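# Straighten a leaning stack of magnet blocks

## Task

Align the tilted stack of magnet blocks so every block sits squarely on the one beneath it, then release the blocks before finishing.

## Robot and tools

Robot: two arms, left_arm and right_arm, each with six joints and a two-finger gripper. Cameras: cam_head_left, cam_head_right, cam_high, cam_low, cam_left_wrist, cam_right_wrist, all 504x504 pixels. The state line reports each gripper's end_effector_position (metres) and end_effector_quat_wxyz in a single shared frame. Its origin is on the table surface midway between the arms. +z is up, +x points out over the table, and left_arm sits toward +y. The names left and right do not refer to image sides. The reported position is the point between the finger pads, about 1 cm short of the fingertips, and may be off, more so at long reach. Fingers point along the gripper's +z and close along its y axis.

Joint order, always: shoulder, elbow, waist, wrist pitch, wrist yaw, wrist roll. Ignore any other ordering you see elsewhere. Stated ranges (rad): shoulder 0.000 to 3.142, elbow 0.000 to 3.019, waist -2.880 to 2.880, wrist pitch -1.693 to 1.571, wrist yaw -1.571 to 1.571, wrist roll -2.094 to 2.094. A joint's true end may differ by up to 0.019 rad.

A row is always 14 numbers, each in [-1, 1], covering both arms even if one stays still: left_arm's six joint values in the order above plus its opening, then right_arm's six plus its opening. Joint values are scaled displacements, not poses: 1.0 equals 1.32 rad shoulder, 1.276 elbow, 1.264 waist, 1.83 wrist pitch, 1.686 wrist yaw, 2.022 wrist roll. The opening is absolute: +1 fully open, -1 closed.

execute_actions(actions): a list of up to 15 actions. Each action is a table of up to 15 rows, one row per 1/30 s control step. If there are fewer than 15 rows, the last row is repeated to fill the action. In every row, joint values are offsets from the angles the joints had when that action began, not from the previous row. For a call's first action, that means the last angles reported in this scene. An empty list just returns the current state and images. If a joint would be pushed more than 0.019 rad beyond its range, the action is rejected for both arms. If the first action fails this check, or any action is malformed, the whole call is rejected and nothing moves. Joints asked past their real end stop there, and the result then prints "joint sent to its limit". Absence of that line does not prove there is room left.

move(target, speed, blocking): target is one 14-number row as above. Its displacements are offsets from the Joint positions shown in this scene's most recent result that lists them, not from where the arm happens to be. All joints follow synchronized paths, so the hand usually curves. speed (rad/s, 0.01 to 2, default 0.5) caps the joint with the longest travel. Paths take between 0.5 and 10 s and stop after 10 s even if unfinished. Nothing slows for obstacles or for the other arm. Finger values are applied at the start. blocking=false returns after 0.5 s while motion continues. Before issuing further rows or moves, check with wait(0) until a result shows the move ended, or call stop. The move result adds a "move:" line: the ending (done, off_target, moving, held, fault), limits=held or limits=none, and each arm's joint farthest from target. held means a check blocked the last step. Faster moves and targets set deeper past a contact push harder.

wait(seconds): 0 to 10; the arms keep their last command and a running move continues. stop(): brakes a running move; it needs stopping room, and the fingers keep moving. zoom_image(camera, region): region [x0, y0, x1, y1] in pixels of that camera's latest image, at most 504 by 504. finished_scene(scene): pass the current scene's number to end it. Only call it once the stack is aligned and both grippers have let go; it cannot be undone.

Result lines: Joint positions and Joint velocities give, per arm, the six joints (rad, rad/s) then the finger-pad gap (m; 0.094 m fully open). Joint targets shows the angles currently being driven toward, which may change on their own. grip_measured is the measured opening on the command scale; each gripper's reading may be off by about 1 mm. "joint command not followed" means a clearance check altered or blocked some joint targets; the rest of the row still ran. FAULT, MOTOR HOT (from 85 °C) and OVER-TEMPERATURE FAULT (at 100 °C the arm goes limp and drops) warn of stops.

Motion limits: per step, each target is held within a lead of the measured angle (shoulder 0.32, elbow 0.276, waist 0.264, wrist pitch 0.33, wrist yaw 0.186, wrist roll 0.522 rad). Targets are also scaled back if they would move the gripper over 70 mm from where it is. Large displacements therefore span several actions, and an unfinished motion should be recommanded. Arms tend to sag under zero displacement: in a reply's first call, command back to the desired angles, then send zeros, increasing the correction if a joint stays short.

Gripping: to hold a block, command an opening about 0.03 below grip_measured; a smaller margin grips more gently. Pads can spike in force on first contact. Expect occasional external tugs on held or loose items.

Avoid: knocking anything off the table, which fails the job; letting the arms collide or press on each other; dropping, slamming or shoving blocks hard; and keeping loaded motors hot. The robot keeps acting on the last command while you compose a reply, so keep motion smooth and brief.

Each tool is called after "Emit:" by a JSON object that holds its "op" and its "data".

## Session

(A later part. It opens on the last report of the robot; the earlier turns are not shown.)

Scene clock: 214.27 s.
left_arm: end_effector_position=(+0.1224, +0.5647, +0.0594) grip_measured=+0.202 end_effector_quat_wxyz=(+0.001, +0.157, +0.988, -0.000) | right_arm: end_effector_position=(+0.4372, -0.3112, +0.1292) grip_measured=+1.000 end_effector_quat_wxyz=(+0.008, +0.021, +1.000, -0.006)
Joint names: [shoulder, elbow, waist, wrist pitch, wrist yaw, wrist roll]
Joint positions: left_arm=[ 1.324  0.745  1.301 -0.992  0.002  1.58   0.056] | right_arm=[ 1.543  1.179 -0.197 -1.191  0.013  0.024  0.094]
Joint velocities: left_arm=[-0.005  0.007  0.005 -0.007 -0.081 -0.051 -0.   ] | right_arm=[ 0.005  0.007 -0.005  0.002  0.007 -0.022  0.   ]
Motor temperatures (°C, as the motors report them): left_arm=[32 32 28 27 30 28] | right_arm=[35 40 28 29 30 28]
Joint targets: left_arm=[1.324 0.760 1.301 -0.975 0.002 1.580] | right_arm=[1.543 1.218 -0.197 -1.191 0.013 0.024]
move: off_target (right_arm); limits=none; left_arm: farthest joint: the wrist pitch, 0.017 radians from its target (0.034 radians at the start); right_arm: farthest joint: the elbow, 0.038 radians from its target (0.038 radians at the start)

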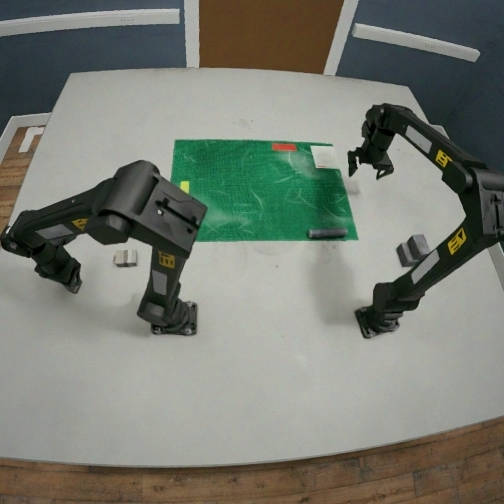

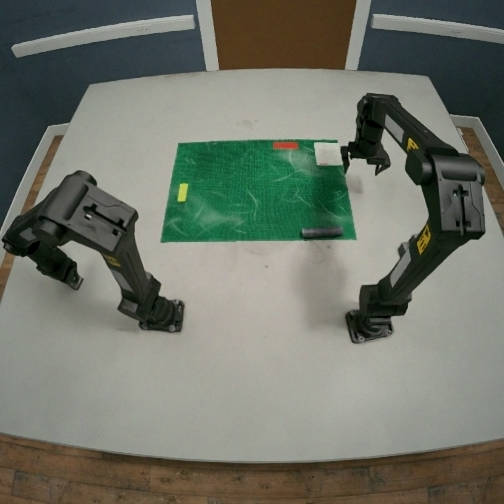

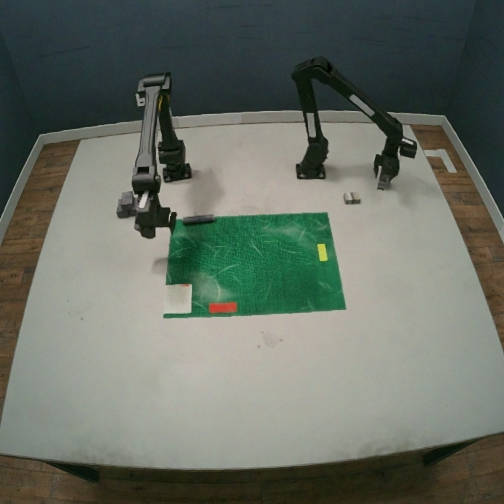

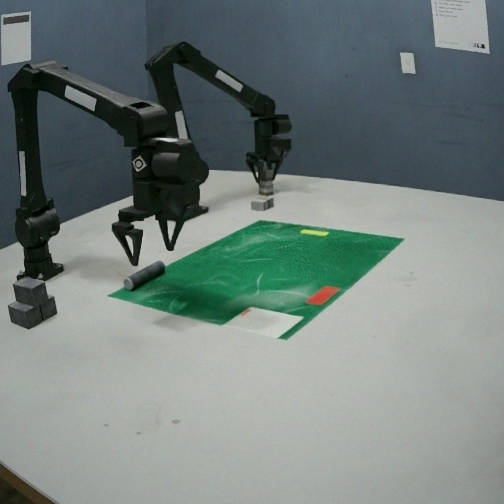

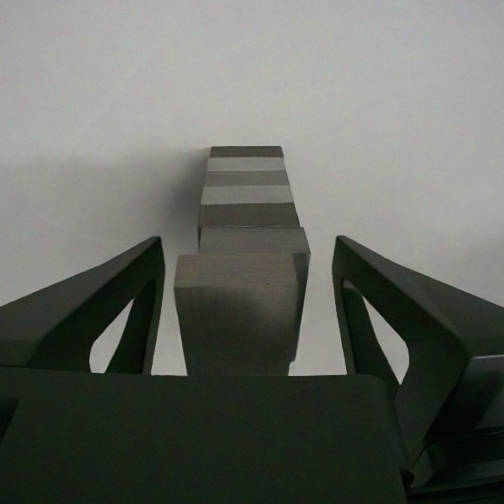

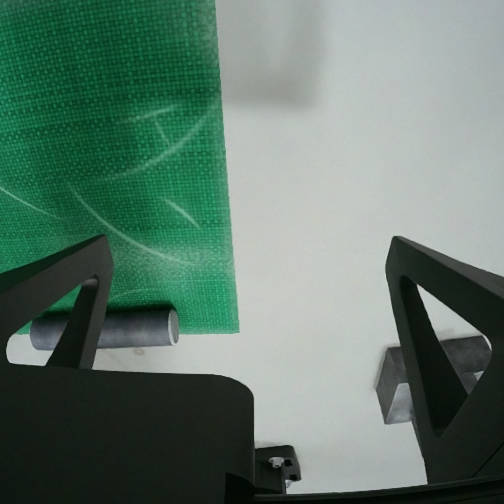

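Centred.

Emit:
{"op": "execute_actions", "data": {"actions": [[[0,0.012,0,0,0,0,-0.2,0,0.03,0,0,0,0,1]],[[0,0.012,0,0,0,0,-0.33,0,0.03,0,0,0,0,1]],[[0,0.012,0,0,0,0,-0.42,0,0.03,0,0,0,0,1]],[[0,0.012,0,0,0,0,-0.5,0,0.03,0,0,0,0,1]],[[0,0.012,0,0,0,0,-0.5,0,0.03,0,0,0,0,1]],[[0,0.012,0,0,0,0,0.4,0,0.03,0,0,0,0,1]]]}}

Scene clock: 218.20 s.
left_arm: end_effector_position=(+0.1224, +0.5647, +0.0594) grip_measured=+0.398 end_effector_quat_wxyz=(+0.001, +0.157, +0.988, -0.000) | right_arm: end_effector_position=(+0.4372, -0.3112, +0.1292) grip_measured=+1.000 end_effector_quat_wxyz=(+0.008, +0.021, +1.000, -0.006)
Joint names: [shoulder, elbow, waist, wrist pitch, wrist yaw, wrist roll]
Joint positions: left_arm=[ 1.324  0.745  1.301 -0.992  0.002  1.58   0.066] | right_arm=[ 1.543  1.179 -0.197 -1.191  0.013  0.024  0.094]
Joint velocities: left_arm=[ 0.015 -0.012 -0.005  0.002 -0.051 -0.022 -0.   ] | right_arm=[ 0.005 -0.012  0.005  0.007 -0.051  0.037  0.   ]
Motor temperatures (°C, as the motors report them): left_arm=[32 32 28 27 30 28] | right_arm=[35 40 28 29 30 28]
Joint targets: left_arm=[1.324 0.760 1.301 -0.992 0.002 1.580] | right_arm=[1.543 1.218 -0.197 -1.191 0.013 0.024]

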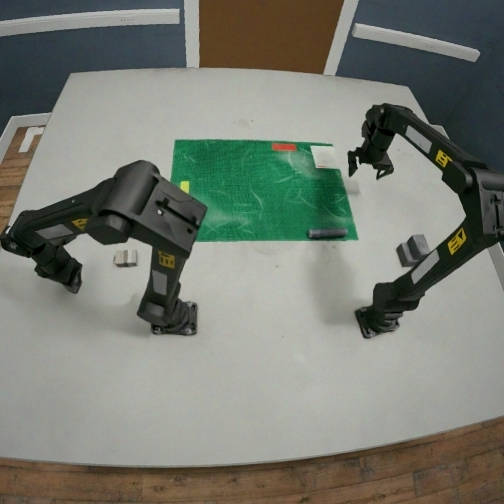

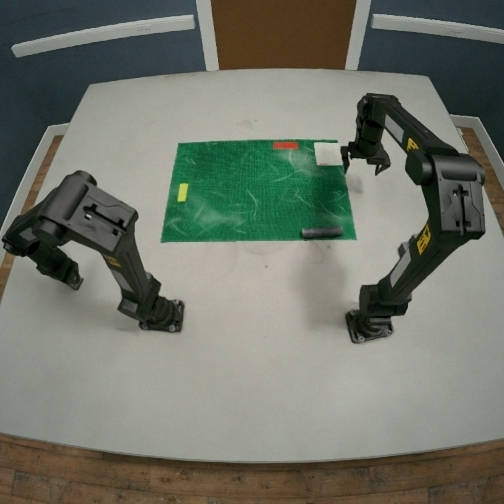

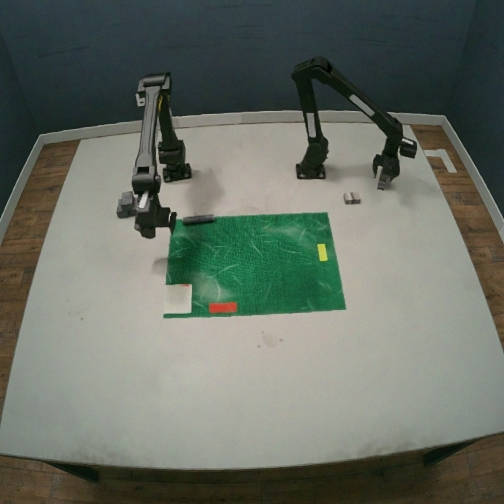

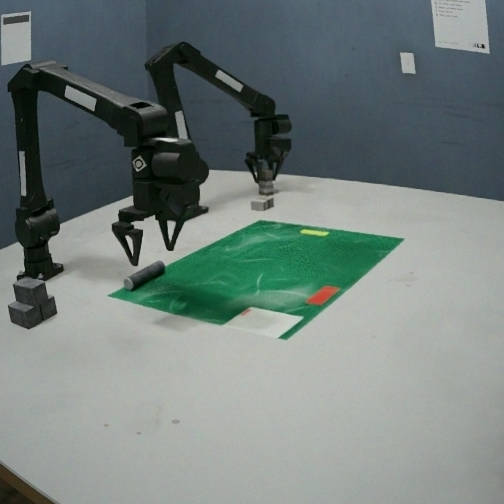

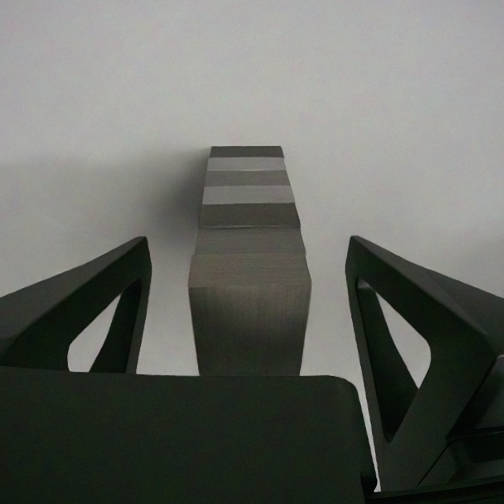

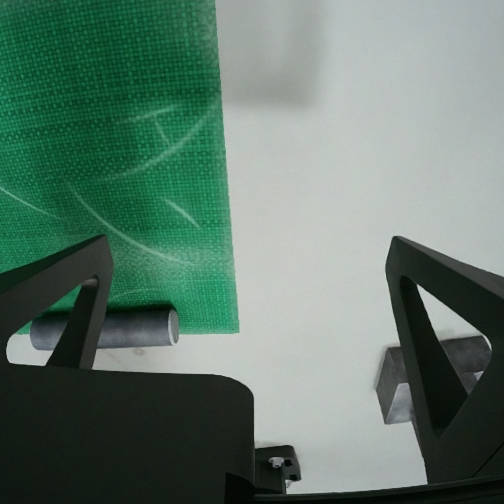

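Well aligned. Now the ends.

Emit:
{"op": "move", "data": {"target": [0,0.012,0,0,0,-0.785,1,0,0.03,0,0,0,0,1], "speed": 1}}

Emit:
{"op": "zoom_image", "data": {"camera": "cam_left_wrist", "region": [130,120,370,360]}}

Scene clock: 221.27 s.
left_arm: end_effector_position=(+0.1224, +0.5647, +0.0594) grip_measured=+1.000 end_effector_quat_wxyz=(+0.000, -0.588, +0.809, -0.001) | right_arm: end_effector_position=(+0.4372, -0.3112, +0.1292) grip_measured=+1.000 end_effector_quat_wxyz=(+0.008, +0.021, +1.000, -0.006)
Joint names: [shoulder, elbow, waist, wrist pitch, wrist yaw, wrist roll]
Joint positions: left_arm=[ 1.324  0.745  1.301 -0.992  0.002  0.007  0.094] | right_arm=[ 1.543  1.179 -0.197 -1.191  0.013  0.024  0.094]
Joint velocities: left_arm=[-0.005 -0.022  0.005 -0.012 -0.022 -0.022  0.   ] | right_arm=[-0.005  0.012 -0.005  0.022 -0.037 -0.007  0.   ]
Motor temperatures (°C, as the motors report them): left_arm=[32 33 28 27 30 28] | right_arm=[35 40 28 29 30 28]
Joint targets: left_arm=[1.324 0.760 1.301 -0.992 0.002 -0.007] | right_arm=[1.543 1.218 -0.197 -1.191 0.013 0.024]
move: off_target (right_arm); limits=none; left_arm: farthest joint: the elbow, 0.016 radians from its target (0.016 radians at the start); right_arm: farthest joint: the elbow, 0.038 radians from its target (0.038 radians at the start)

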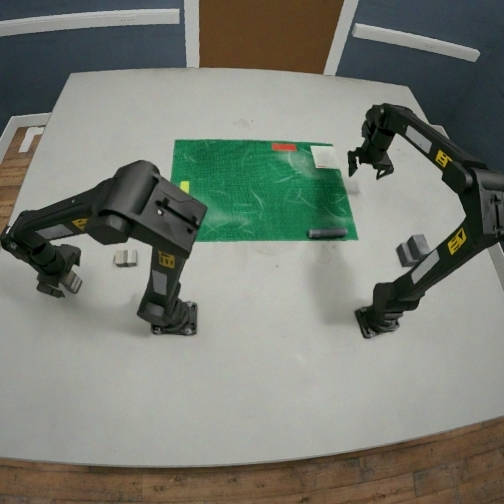

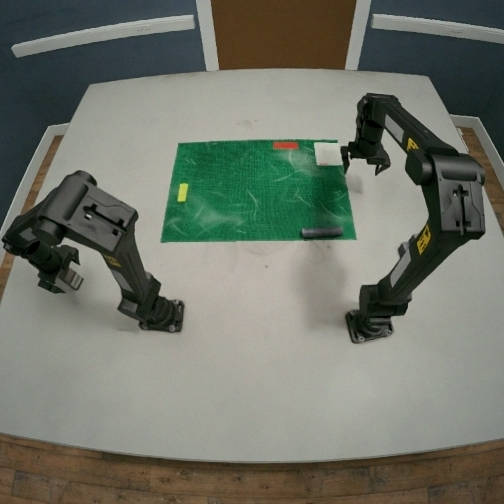

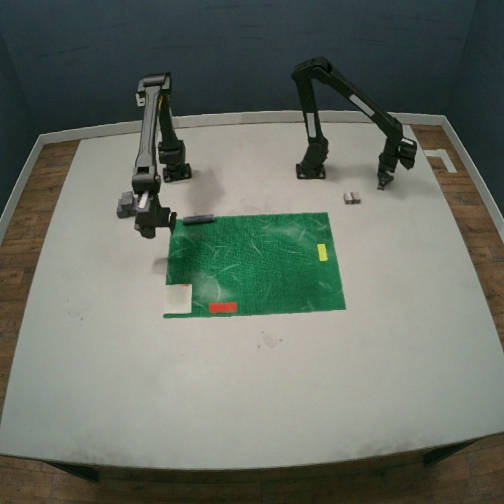

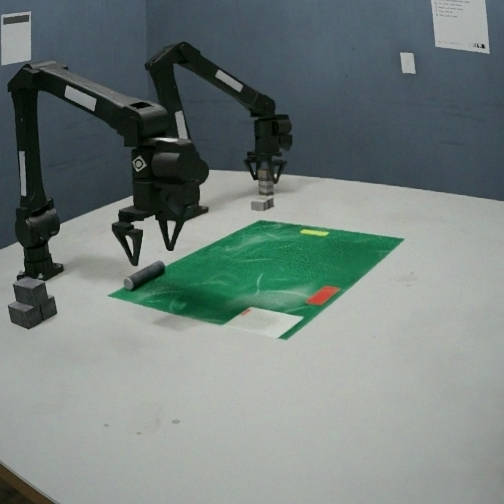

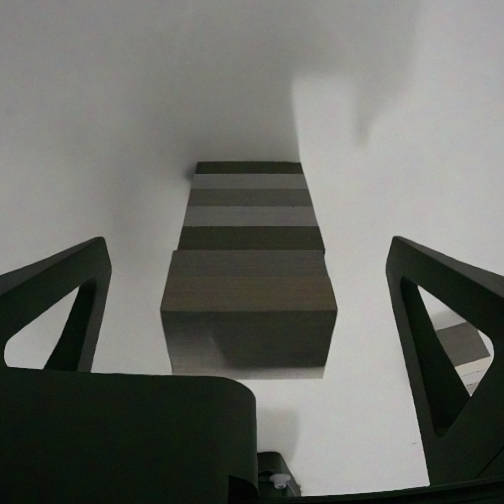

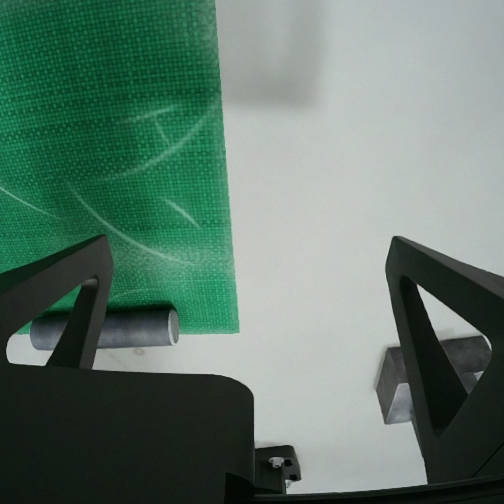

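Region (130, 120, 370, 360) of cam_left_wrist's 504x504 image, scaled by 2.100, with more detail than that image has.

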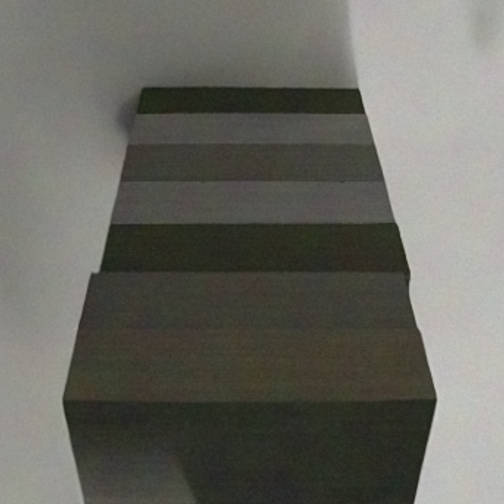

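Emit:
{"op": "execute_actions", "data": {"actions": [[[0,0.012,0,0,0,0,0.1,0,0.03,0,0,0,0,1]],[[0,0.012,0,0,0,0,-0.08,0,0.03,0,0,0,0,1]],[[0,0.012,0,0,0,0,-0.15,0,0.03,0,0,0,0,1]],[[0,0.012,0,0,0,0,-0.22,0,0.03,0,0,0,0,1]],[[0,0.012,0,0,0,0,0.1,0,0.03,0,0,0,0,1]],[[0,0.012,0,0,0,0,1,0,0.03,0,0,0,0,1]]]}}

Emit:
{"op": "zoom_image", "data": {"camera": "cam_left_wrist", "region": [130,120,370,360]}}

Emit:
{"op": "move", "data": {"target": [-0.075,0.115,0,-0.112,0,0.785,1,0,0.03,0,0,0,0,1], "speed": 1}}

Emit:
{"op": "zoom_image", "data": {"camera": "cam_left_wrist", "region": [150,60,350,260]}}

Scene clock: 225.97 s.
left_arm: end_effector_position=(+0.1226, +0.5647, +0.0594) grip_measured=+1.000 end_effector_quat_wxyz=(+0.001, -0.589, +0.808, -0.001) | right_arm: end_effector_position=(+0.4372, -0.3112, +0.1292) grip_measured=+1.000 end_effector_quat_wxyz=(+0.008, +0.021, +1.000, -0.006)
Joint names: [shoulder, elbow, waist, wrist pitch, wrist yaw, wrist roll]
Joint positions: left_arm=[ 1.324  0.745  1.301 -0.992  0.003  0.007  0.094] | right_arm=[ 1.543  1.179 -0.197 -1.191  0.013  0.024  0.094]
Joint velocities: left_arm=[ 0.015  0.002 -0.005  0.012 -0.007 -0.007  0.   ] | right_arm=[ 0.015  0.007 -0.005 -0.002  0.037  0.037  0.   ]
Motor temperatures (°C, as the motors report them): left_arm=[32 33 28 27 30 28] | right_arm=[35 41 28 29 30 28]
Joint targets: left_arm=[1.324 0.760 1.301 -0.992 0.003 0.007] | right_arm=[1.543 1.218 -0.197 -1.191 0.013 0.024]

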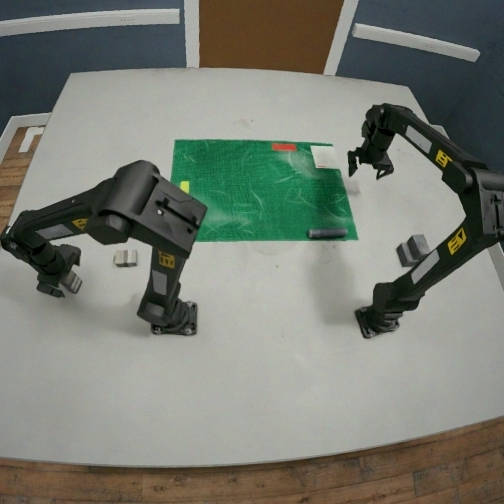

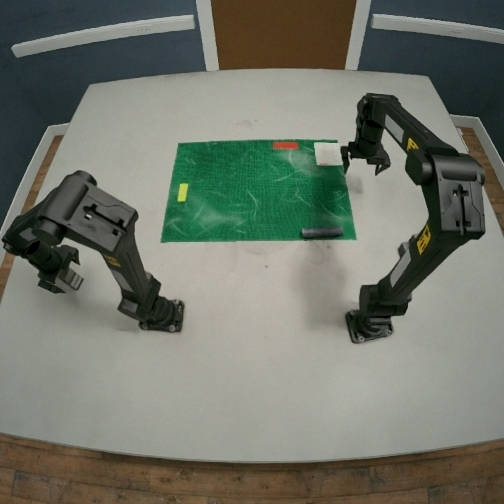

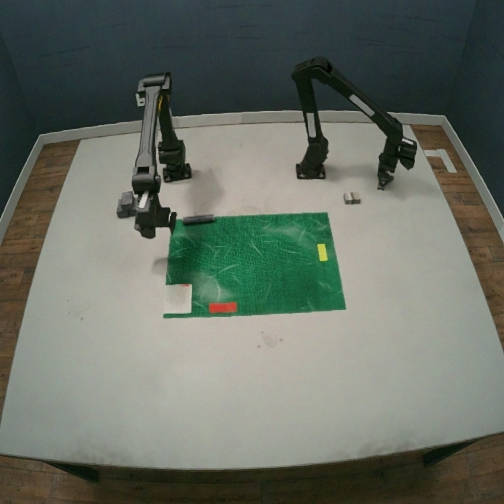

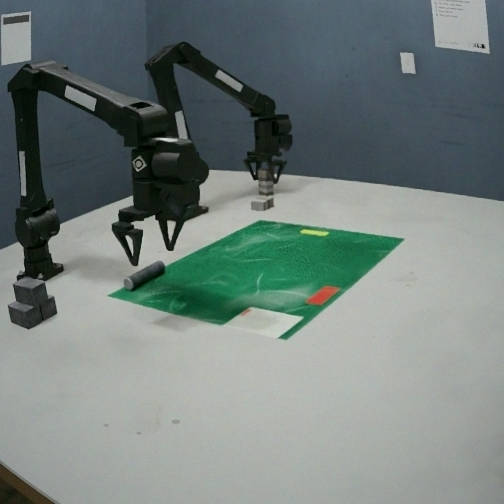

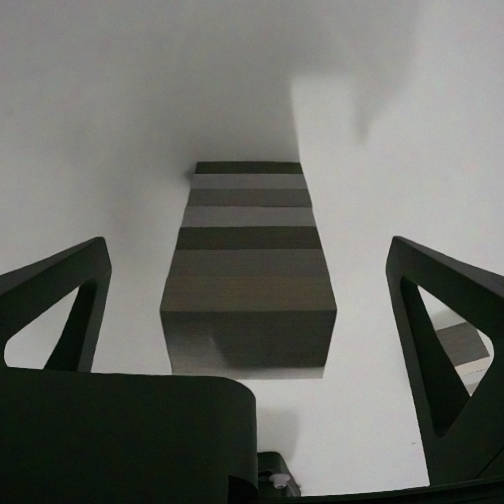

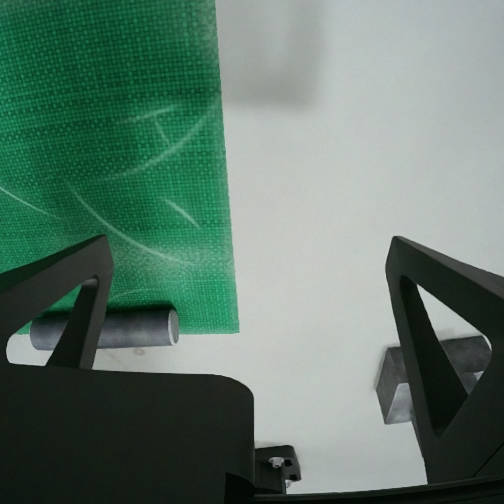

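Region (130, 120, 370, 360) of cam_left_wrist's 504x504 image, scaled by 2.100, with more detail than that image has.

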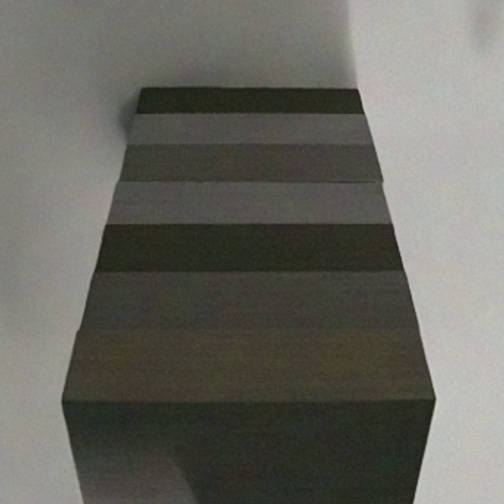

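Scene clock: 228.50 s.
left_arm: end_effector_position=(+0.1225, +0.5646, +0.1184) grip_measured=+1.000 end_effector_quat_wxyz=(+0.001, +0.156, +0.988, -0.002) | right_arm: end_effector_position=(+0.4372, -0.3112, +0.1292) grip_measured=+1.000 end_effector_quat_wxyz=(+0.008, +0.021, +1.000, -0.006)
Joint names: [shoulder, elbow, waist, wrist pitch, wrist yaw, wrist roll]
Joint positions: left_arm=[ 1.239  0.845  1.301 -1.181  0.003  1.58   0.094] | right_arm=[ 1.543  1.179 -0.197 -1.191  0.013  0.024  0.094]
Joint velocities: left_arm=[-0.005 -0.017  0.005 -0.002 -0.051 -0.022  0.   ] | right_arm=[-0.015  0.002 -0.015  0.022  0.022 -0.037  0.   ]
Motor temperatures (°C, as the motors report them): left_arm=[32 33 28 27 30 28] | right_arm=[35 41 28 29 30 28]
Joint targets: left_arm=[1.225 0.892 1.301 -1.197 0.003 1.594] | right_arm=[1.543 1.218 -0.197 -1.191 0.013 0.024]
move: off_target (left_arm, right_arm); limits=none; left_arm: farthest joint: the elbow, 0.046 radians from its target (0.147 radians at the start); right_arm: farthest joint: the elbow, 0.038 radians from its target (0.038 radians at the start)

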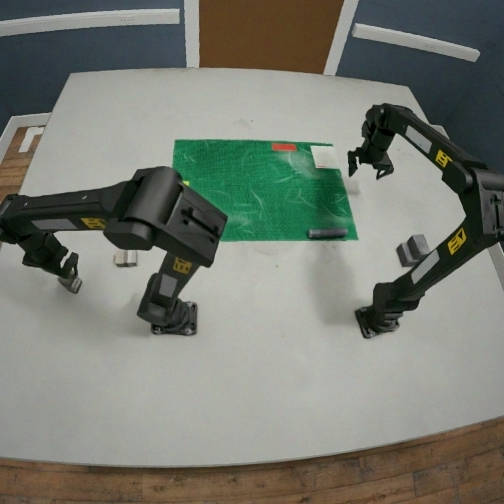

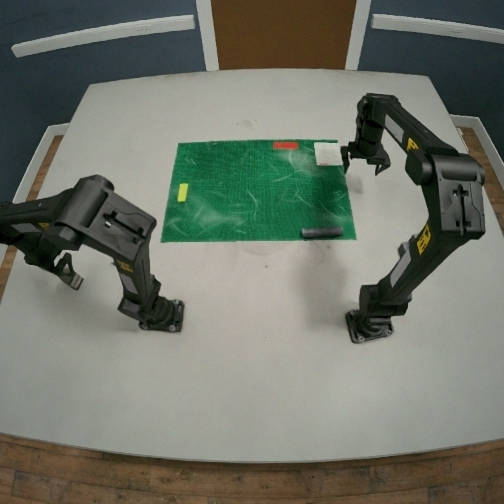

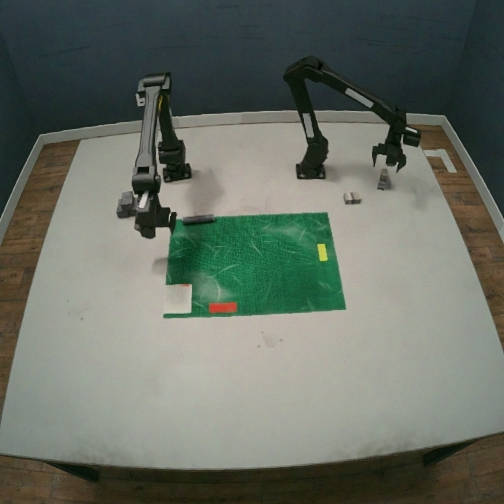

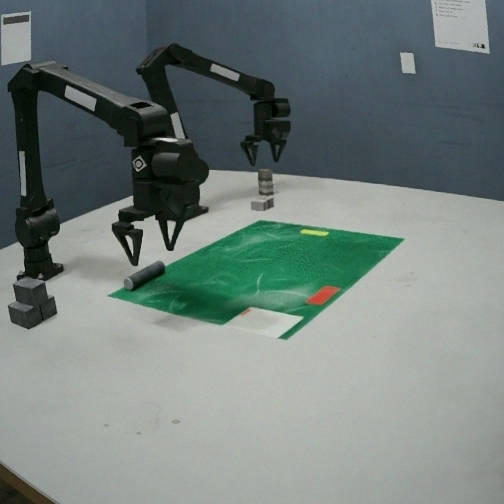

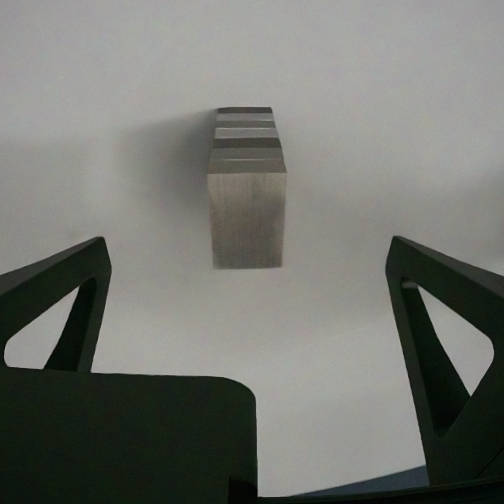

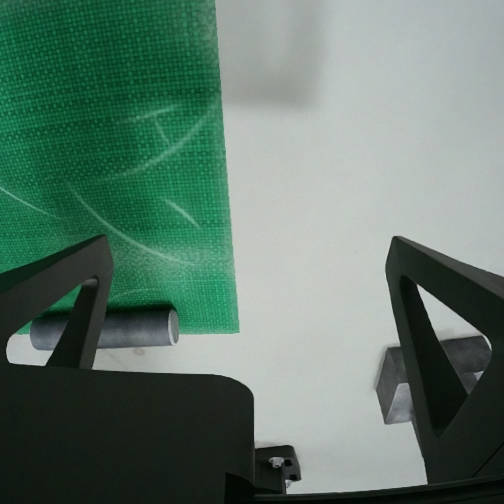

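Region (150, 60, 350, 260) of cam_left_wrist's 504x504 image, scaled by 2.520, with more detail than that image has.

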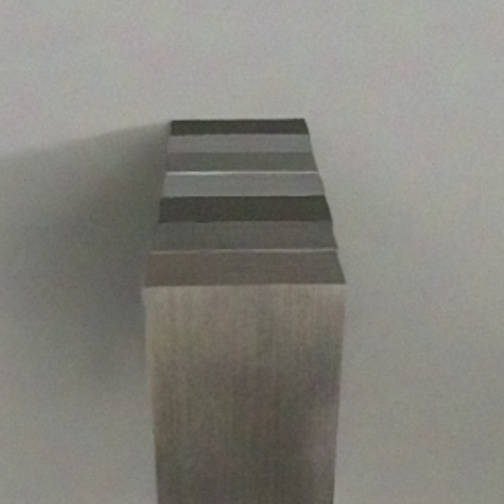

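Emit:
{"op": "move", "data": {"target": [0.09,-0.092,0,0.135,0,0,0.6,0,0.03,0,0,0,0,1], "speed": 0.2}}

Scene clock: 230.97 s.
left_arm: end_effector_position=(+0.1225, +0.5645, +0.0462) grip_measured=+0.602 end_effector_quat_wxyz=(+0.001, +0.157, +0.988, -0.002) | right_arm: end_effector_position=(+0.4372, -0.3112, +0.1292) grip_measured=+1.000 end_effector_quat_wxyz=(+0.008, +0.021, +1.000, -0.006)
Joint names: [shoulder, elbow, waist, wrist pitch, wrist yaw, wrist roll]
Joint positions: left_arm=[ 1.35   0.727  1.301 -0.951  0.003  1.58   0.075] | right_arm=[ 1.543  1.179 -0.197 -1.191  0.013  0.024  0.094]
Joint velocities: left_arm=[-0.015 -0.012 -0.005 -0.017 -0.022  0.022  0.001] | right_arm=[-0.005 -0.002 -0.005 -0.007  0.007 -0.066  0.   ]
Motor temperatures (°C, as the motors report them): left_arm=[32 33 28 27 30 28] | right_arm=[35 41 28 29 30 28]
Joint targets: left_arm=[1.358 0.728 1.301 -0.934 0.003 1.580] | right_arm=[1.543 1.218 -0.197 -1.191 0.013 0.024]
move: off_target (right_arm); limits=none; left_arm: farthest joint: the wrist pitch, 0.017 radians from its target (0.247 radians at the start); right_arm: farthest joint: the elbow, 0.038 radians from its target (0.038 radians at the start)

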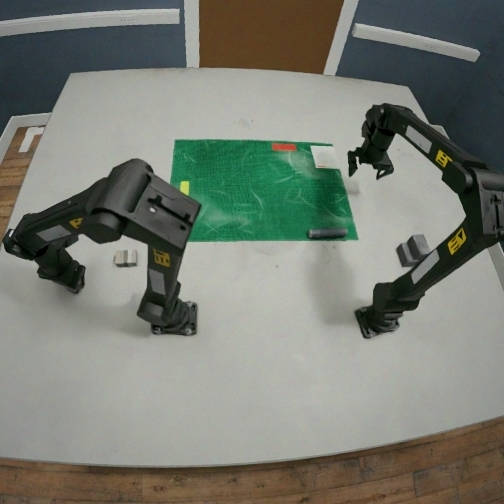

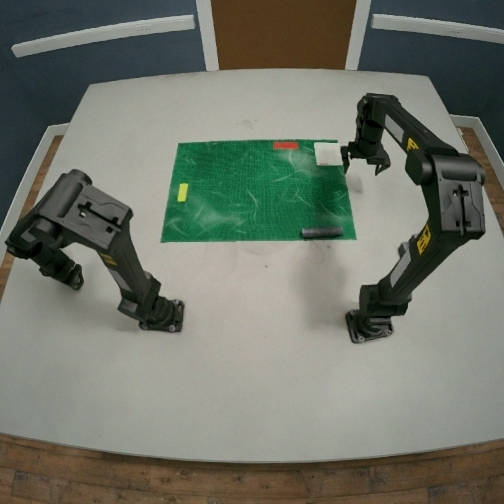

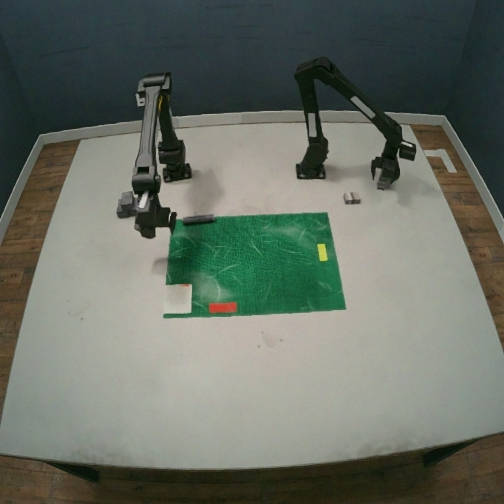

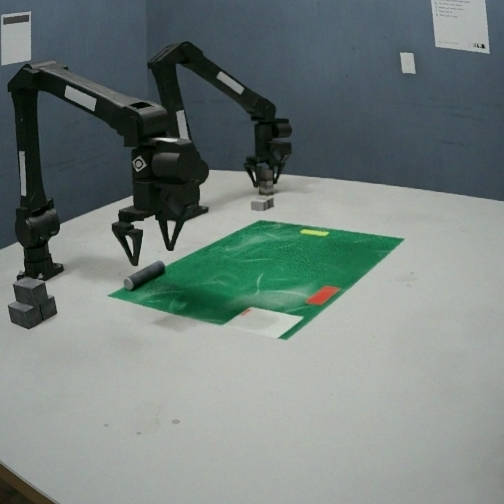

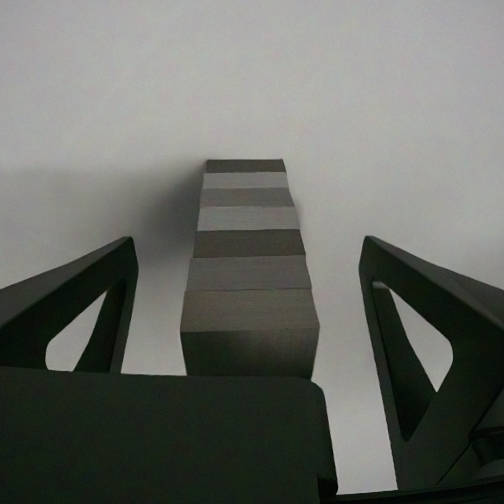

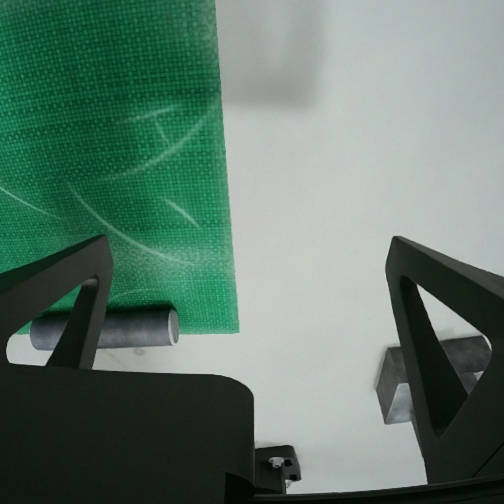

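Emit:
{"op": "move", "data": {"target": [-0.094,0.129,0,-0.135,0,0,1,0,0.03,0,0,0,0,1], "speed": 0.3}}

Emit:
{"op": "finished_scene", "data": {"scene": 1}}

Scene clock: 233.00 s.
left_arm: end_effector_position=(+0.1228, +0.5655, +0.1207) grip_measured=+1.000 end_effector_quat_wxyz=(+0.002, +0.157, +0.988, +0.001) | right_arm: end_effector_position=(+0.4372, -0.3112, +0.1292) grip_measured=+1.000 end_effector_quat_wxyz=(+0.008, +0.021, +1.000, -0.006)
Joint names: [shoulder, elbow, waist, wrist pitch, wrist yaw, wrist roll]
Joint positions: left_arm=[ 1.235  0.848  1.301 -1.182  0.003  1.58   0.094] | right_arm=[ 1.543  1.179 -0.197 -1.191  0.013  0.024  0.094]
Joint velocities: left_arm=[ 0.005  0.017  0.015 -0.002 -0.022 -0.066  0.   ] | right_arm=[-0.015  0.007  0.005 -0.012 -0.066  0.037  0.   ]
Motor temperatures (°C, as the motors report them): left_arm=[32 33 28 27 30 28] | right_arm=[35 41 28 29 30 28]
Joint targets: left_arm=[1.225 0.891 1.301 -1.198 0.003 1.580] | right_arm=[1.543 1.218 -0.197 -1.191 0.013 0.024]
move: off_target (left_arm, right_arm); limits=none; left_arm: farthest joint: the elbow, 0.043 radians from its target (0.165 radians at the start); right_arm: farthest joint: the elbow, 0.038 radians from its target (0.038 radians at the start)

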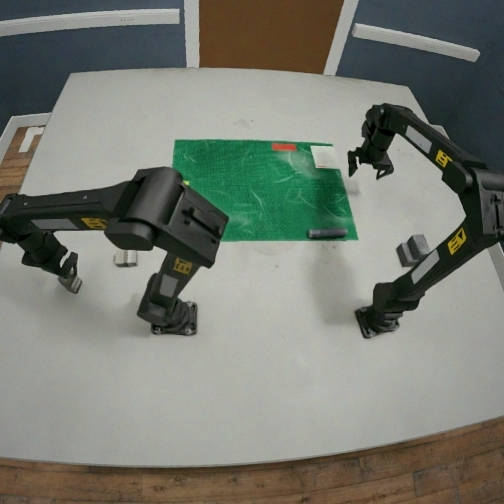

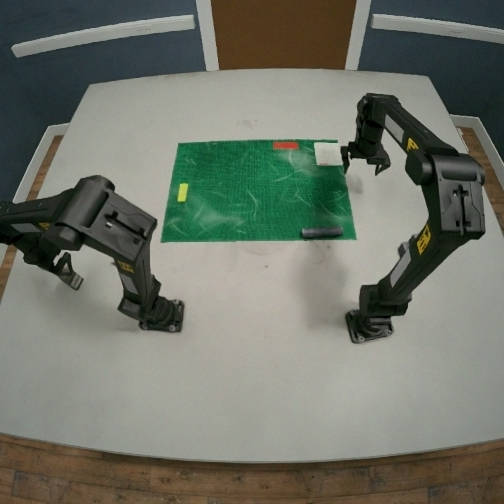

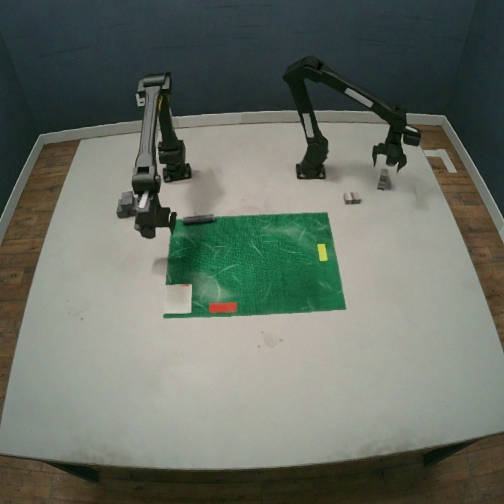

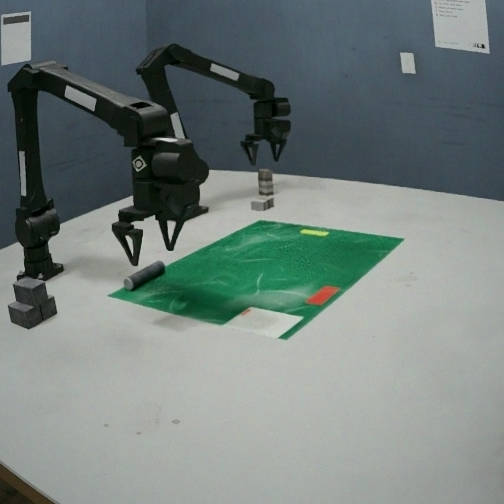

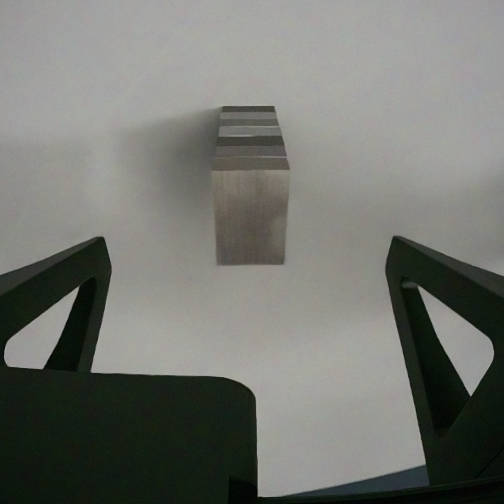

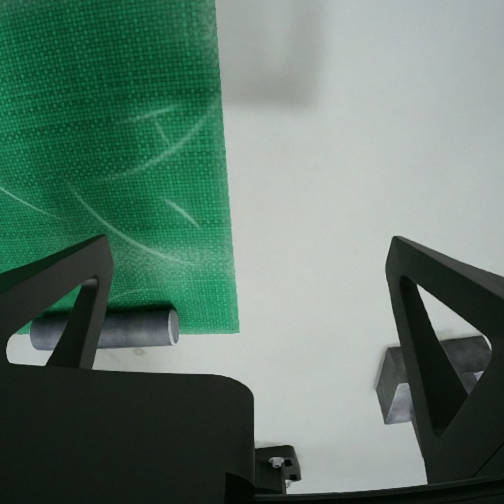

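The scene is finished: the task was done.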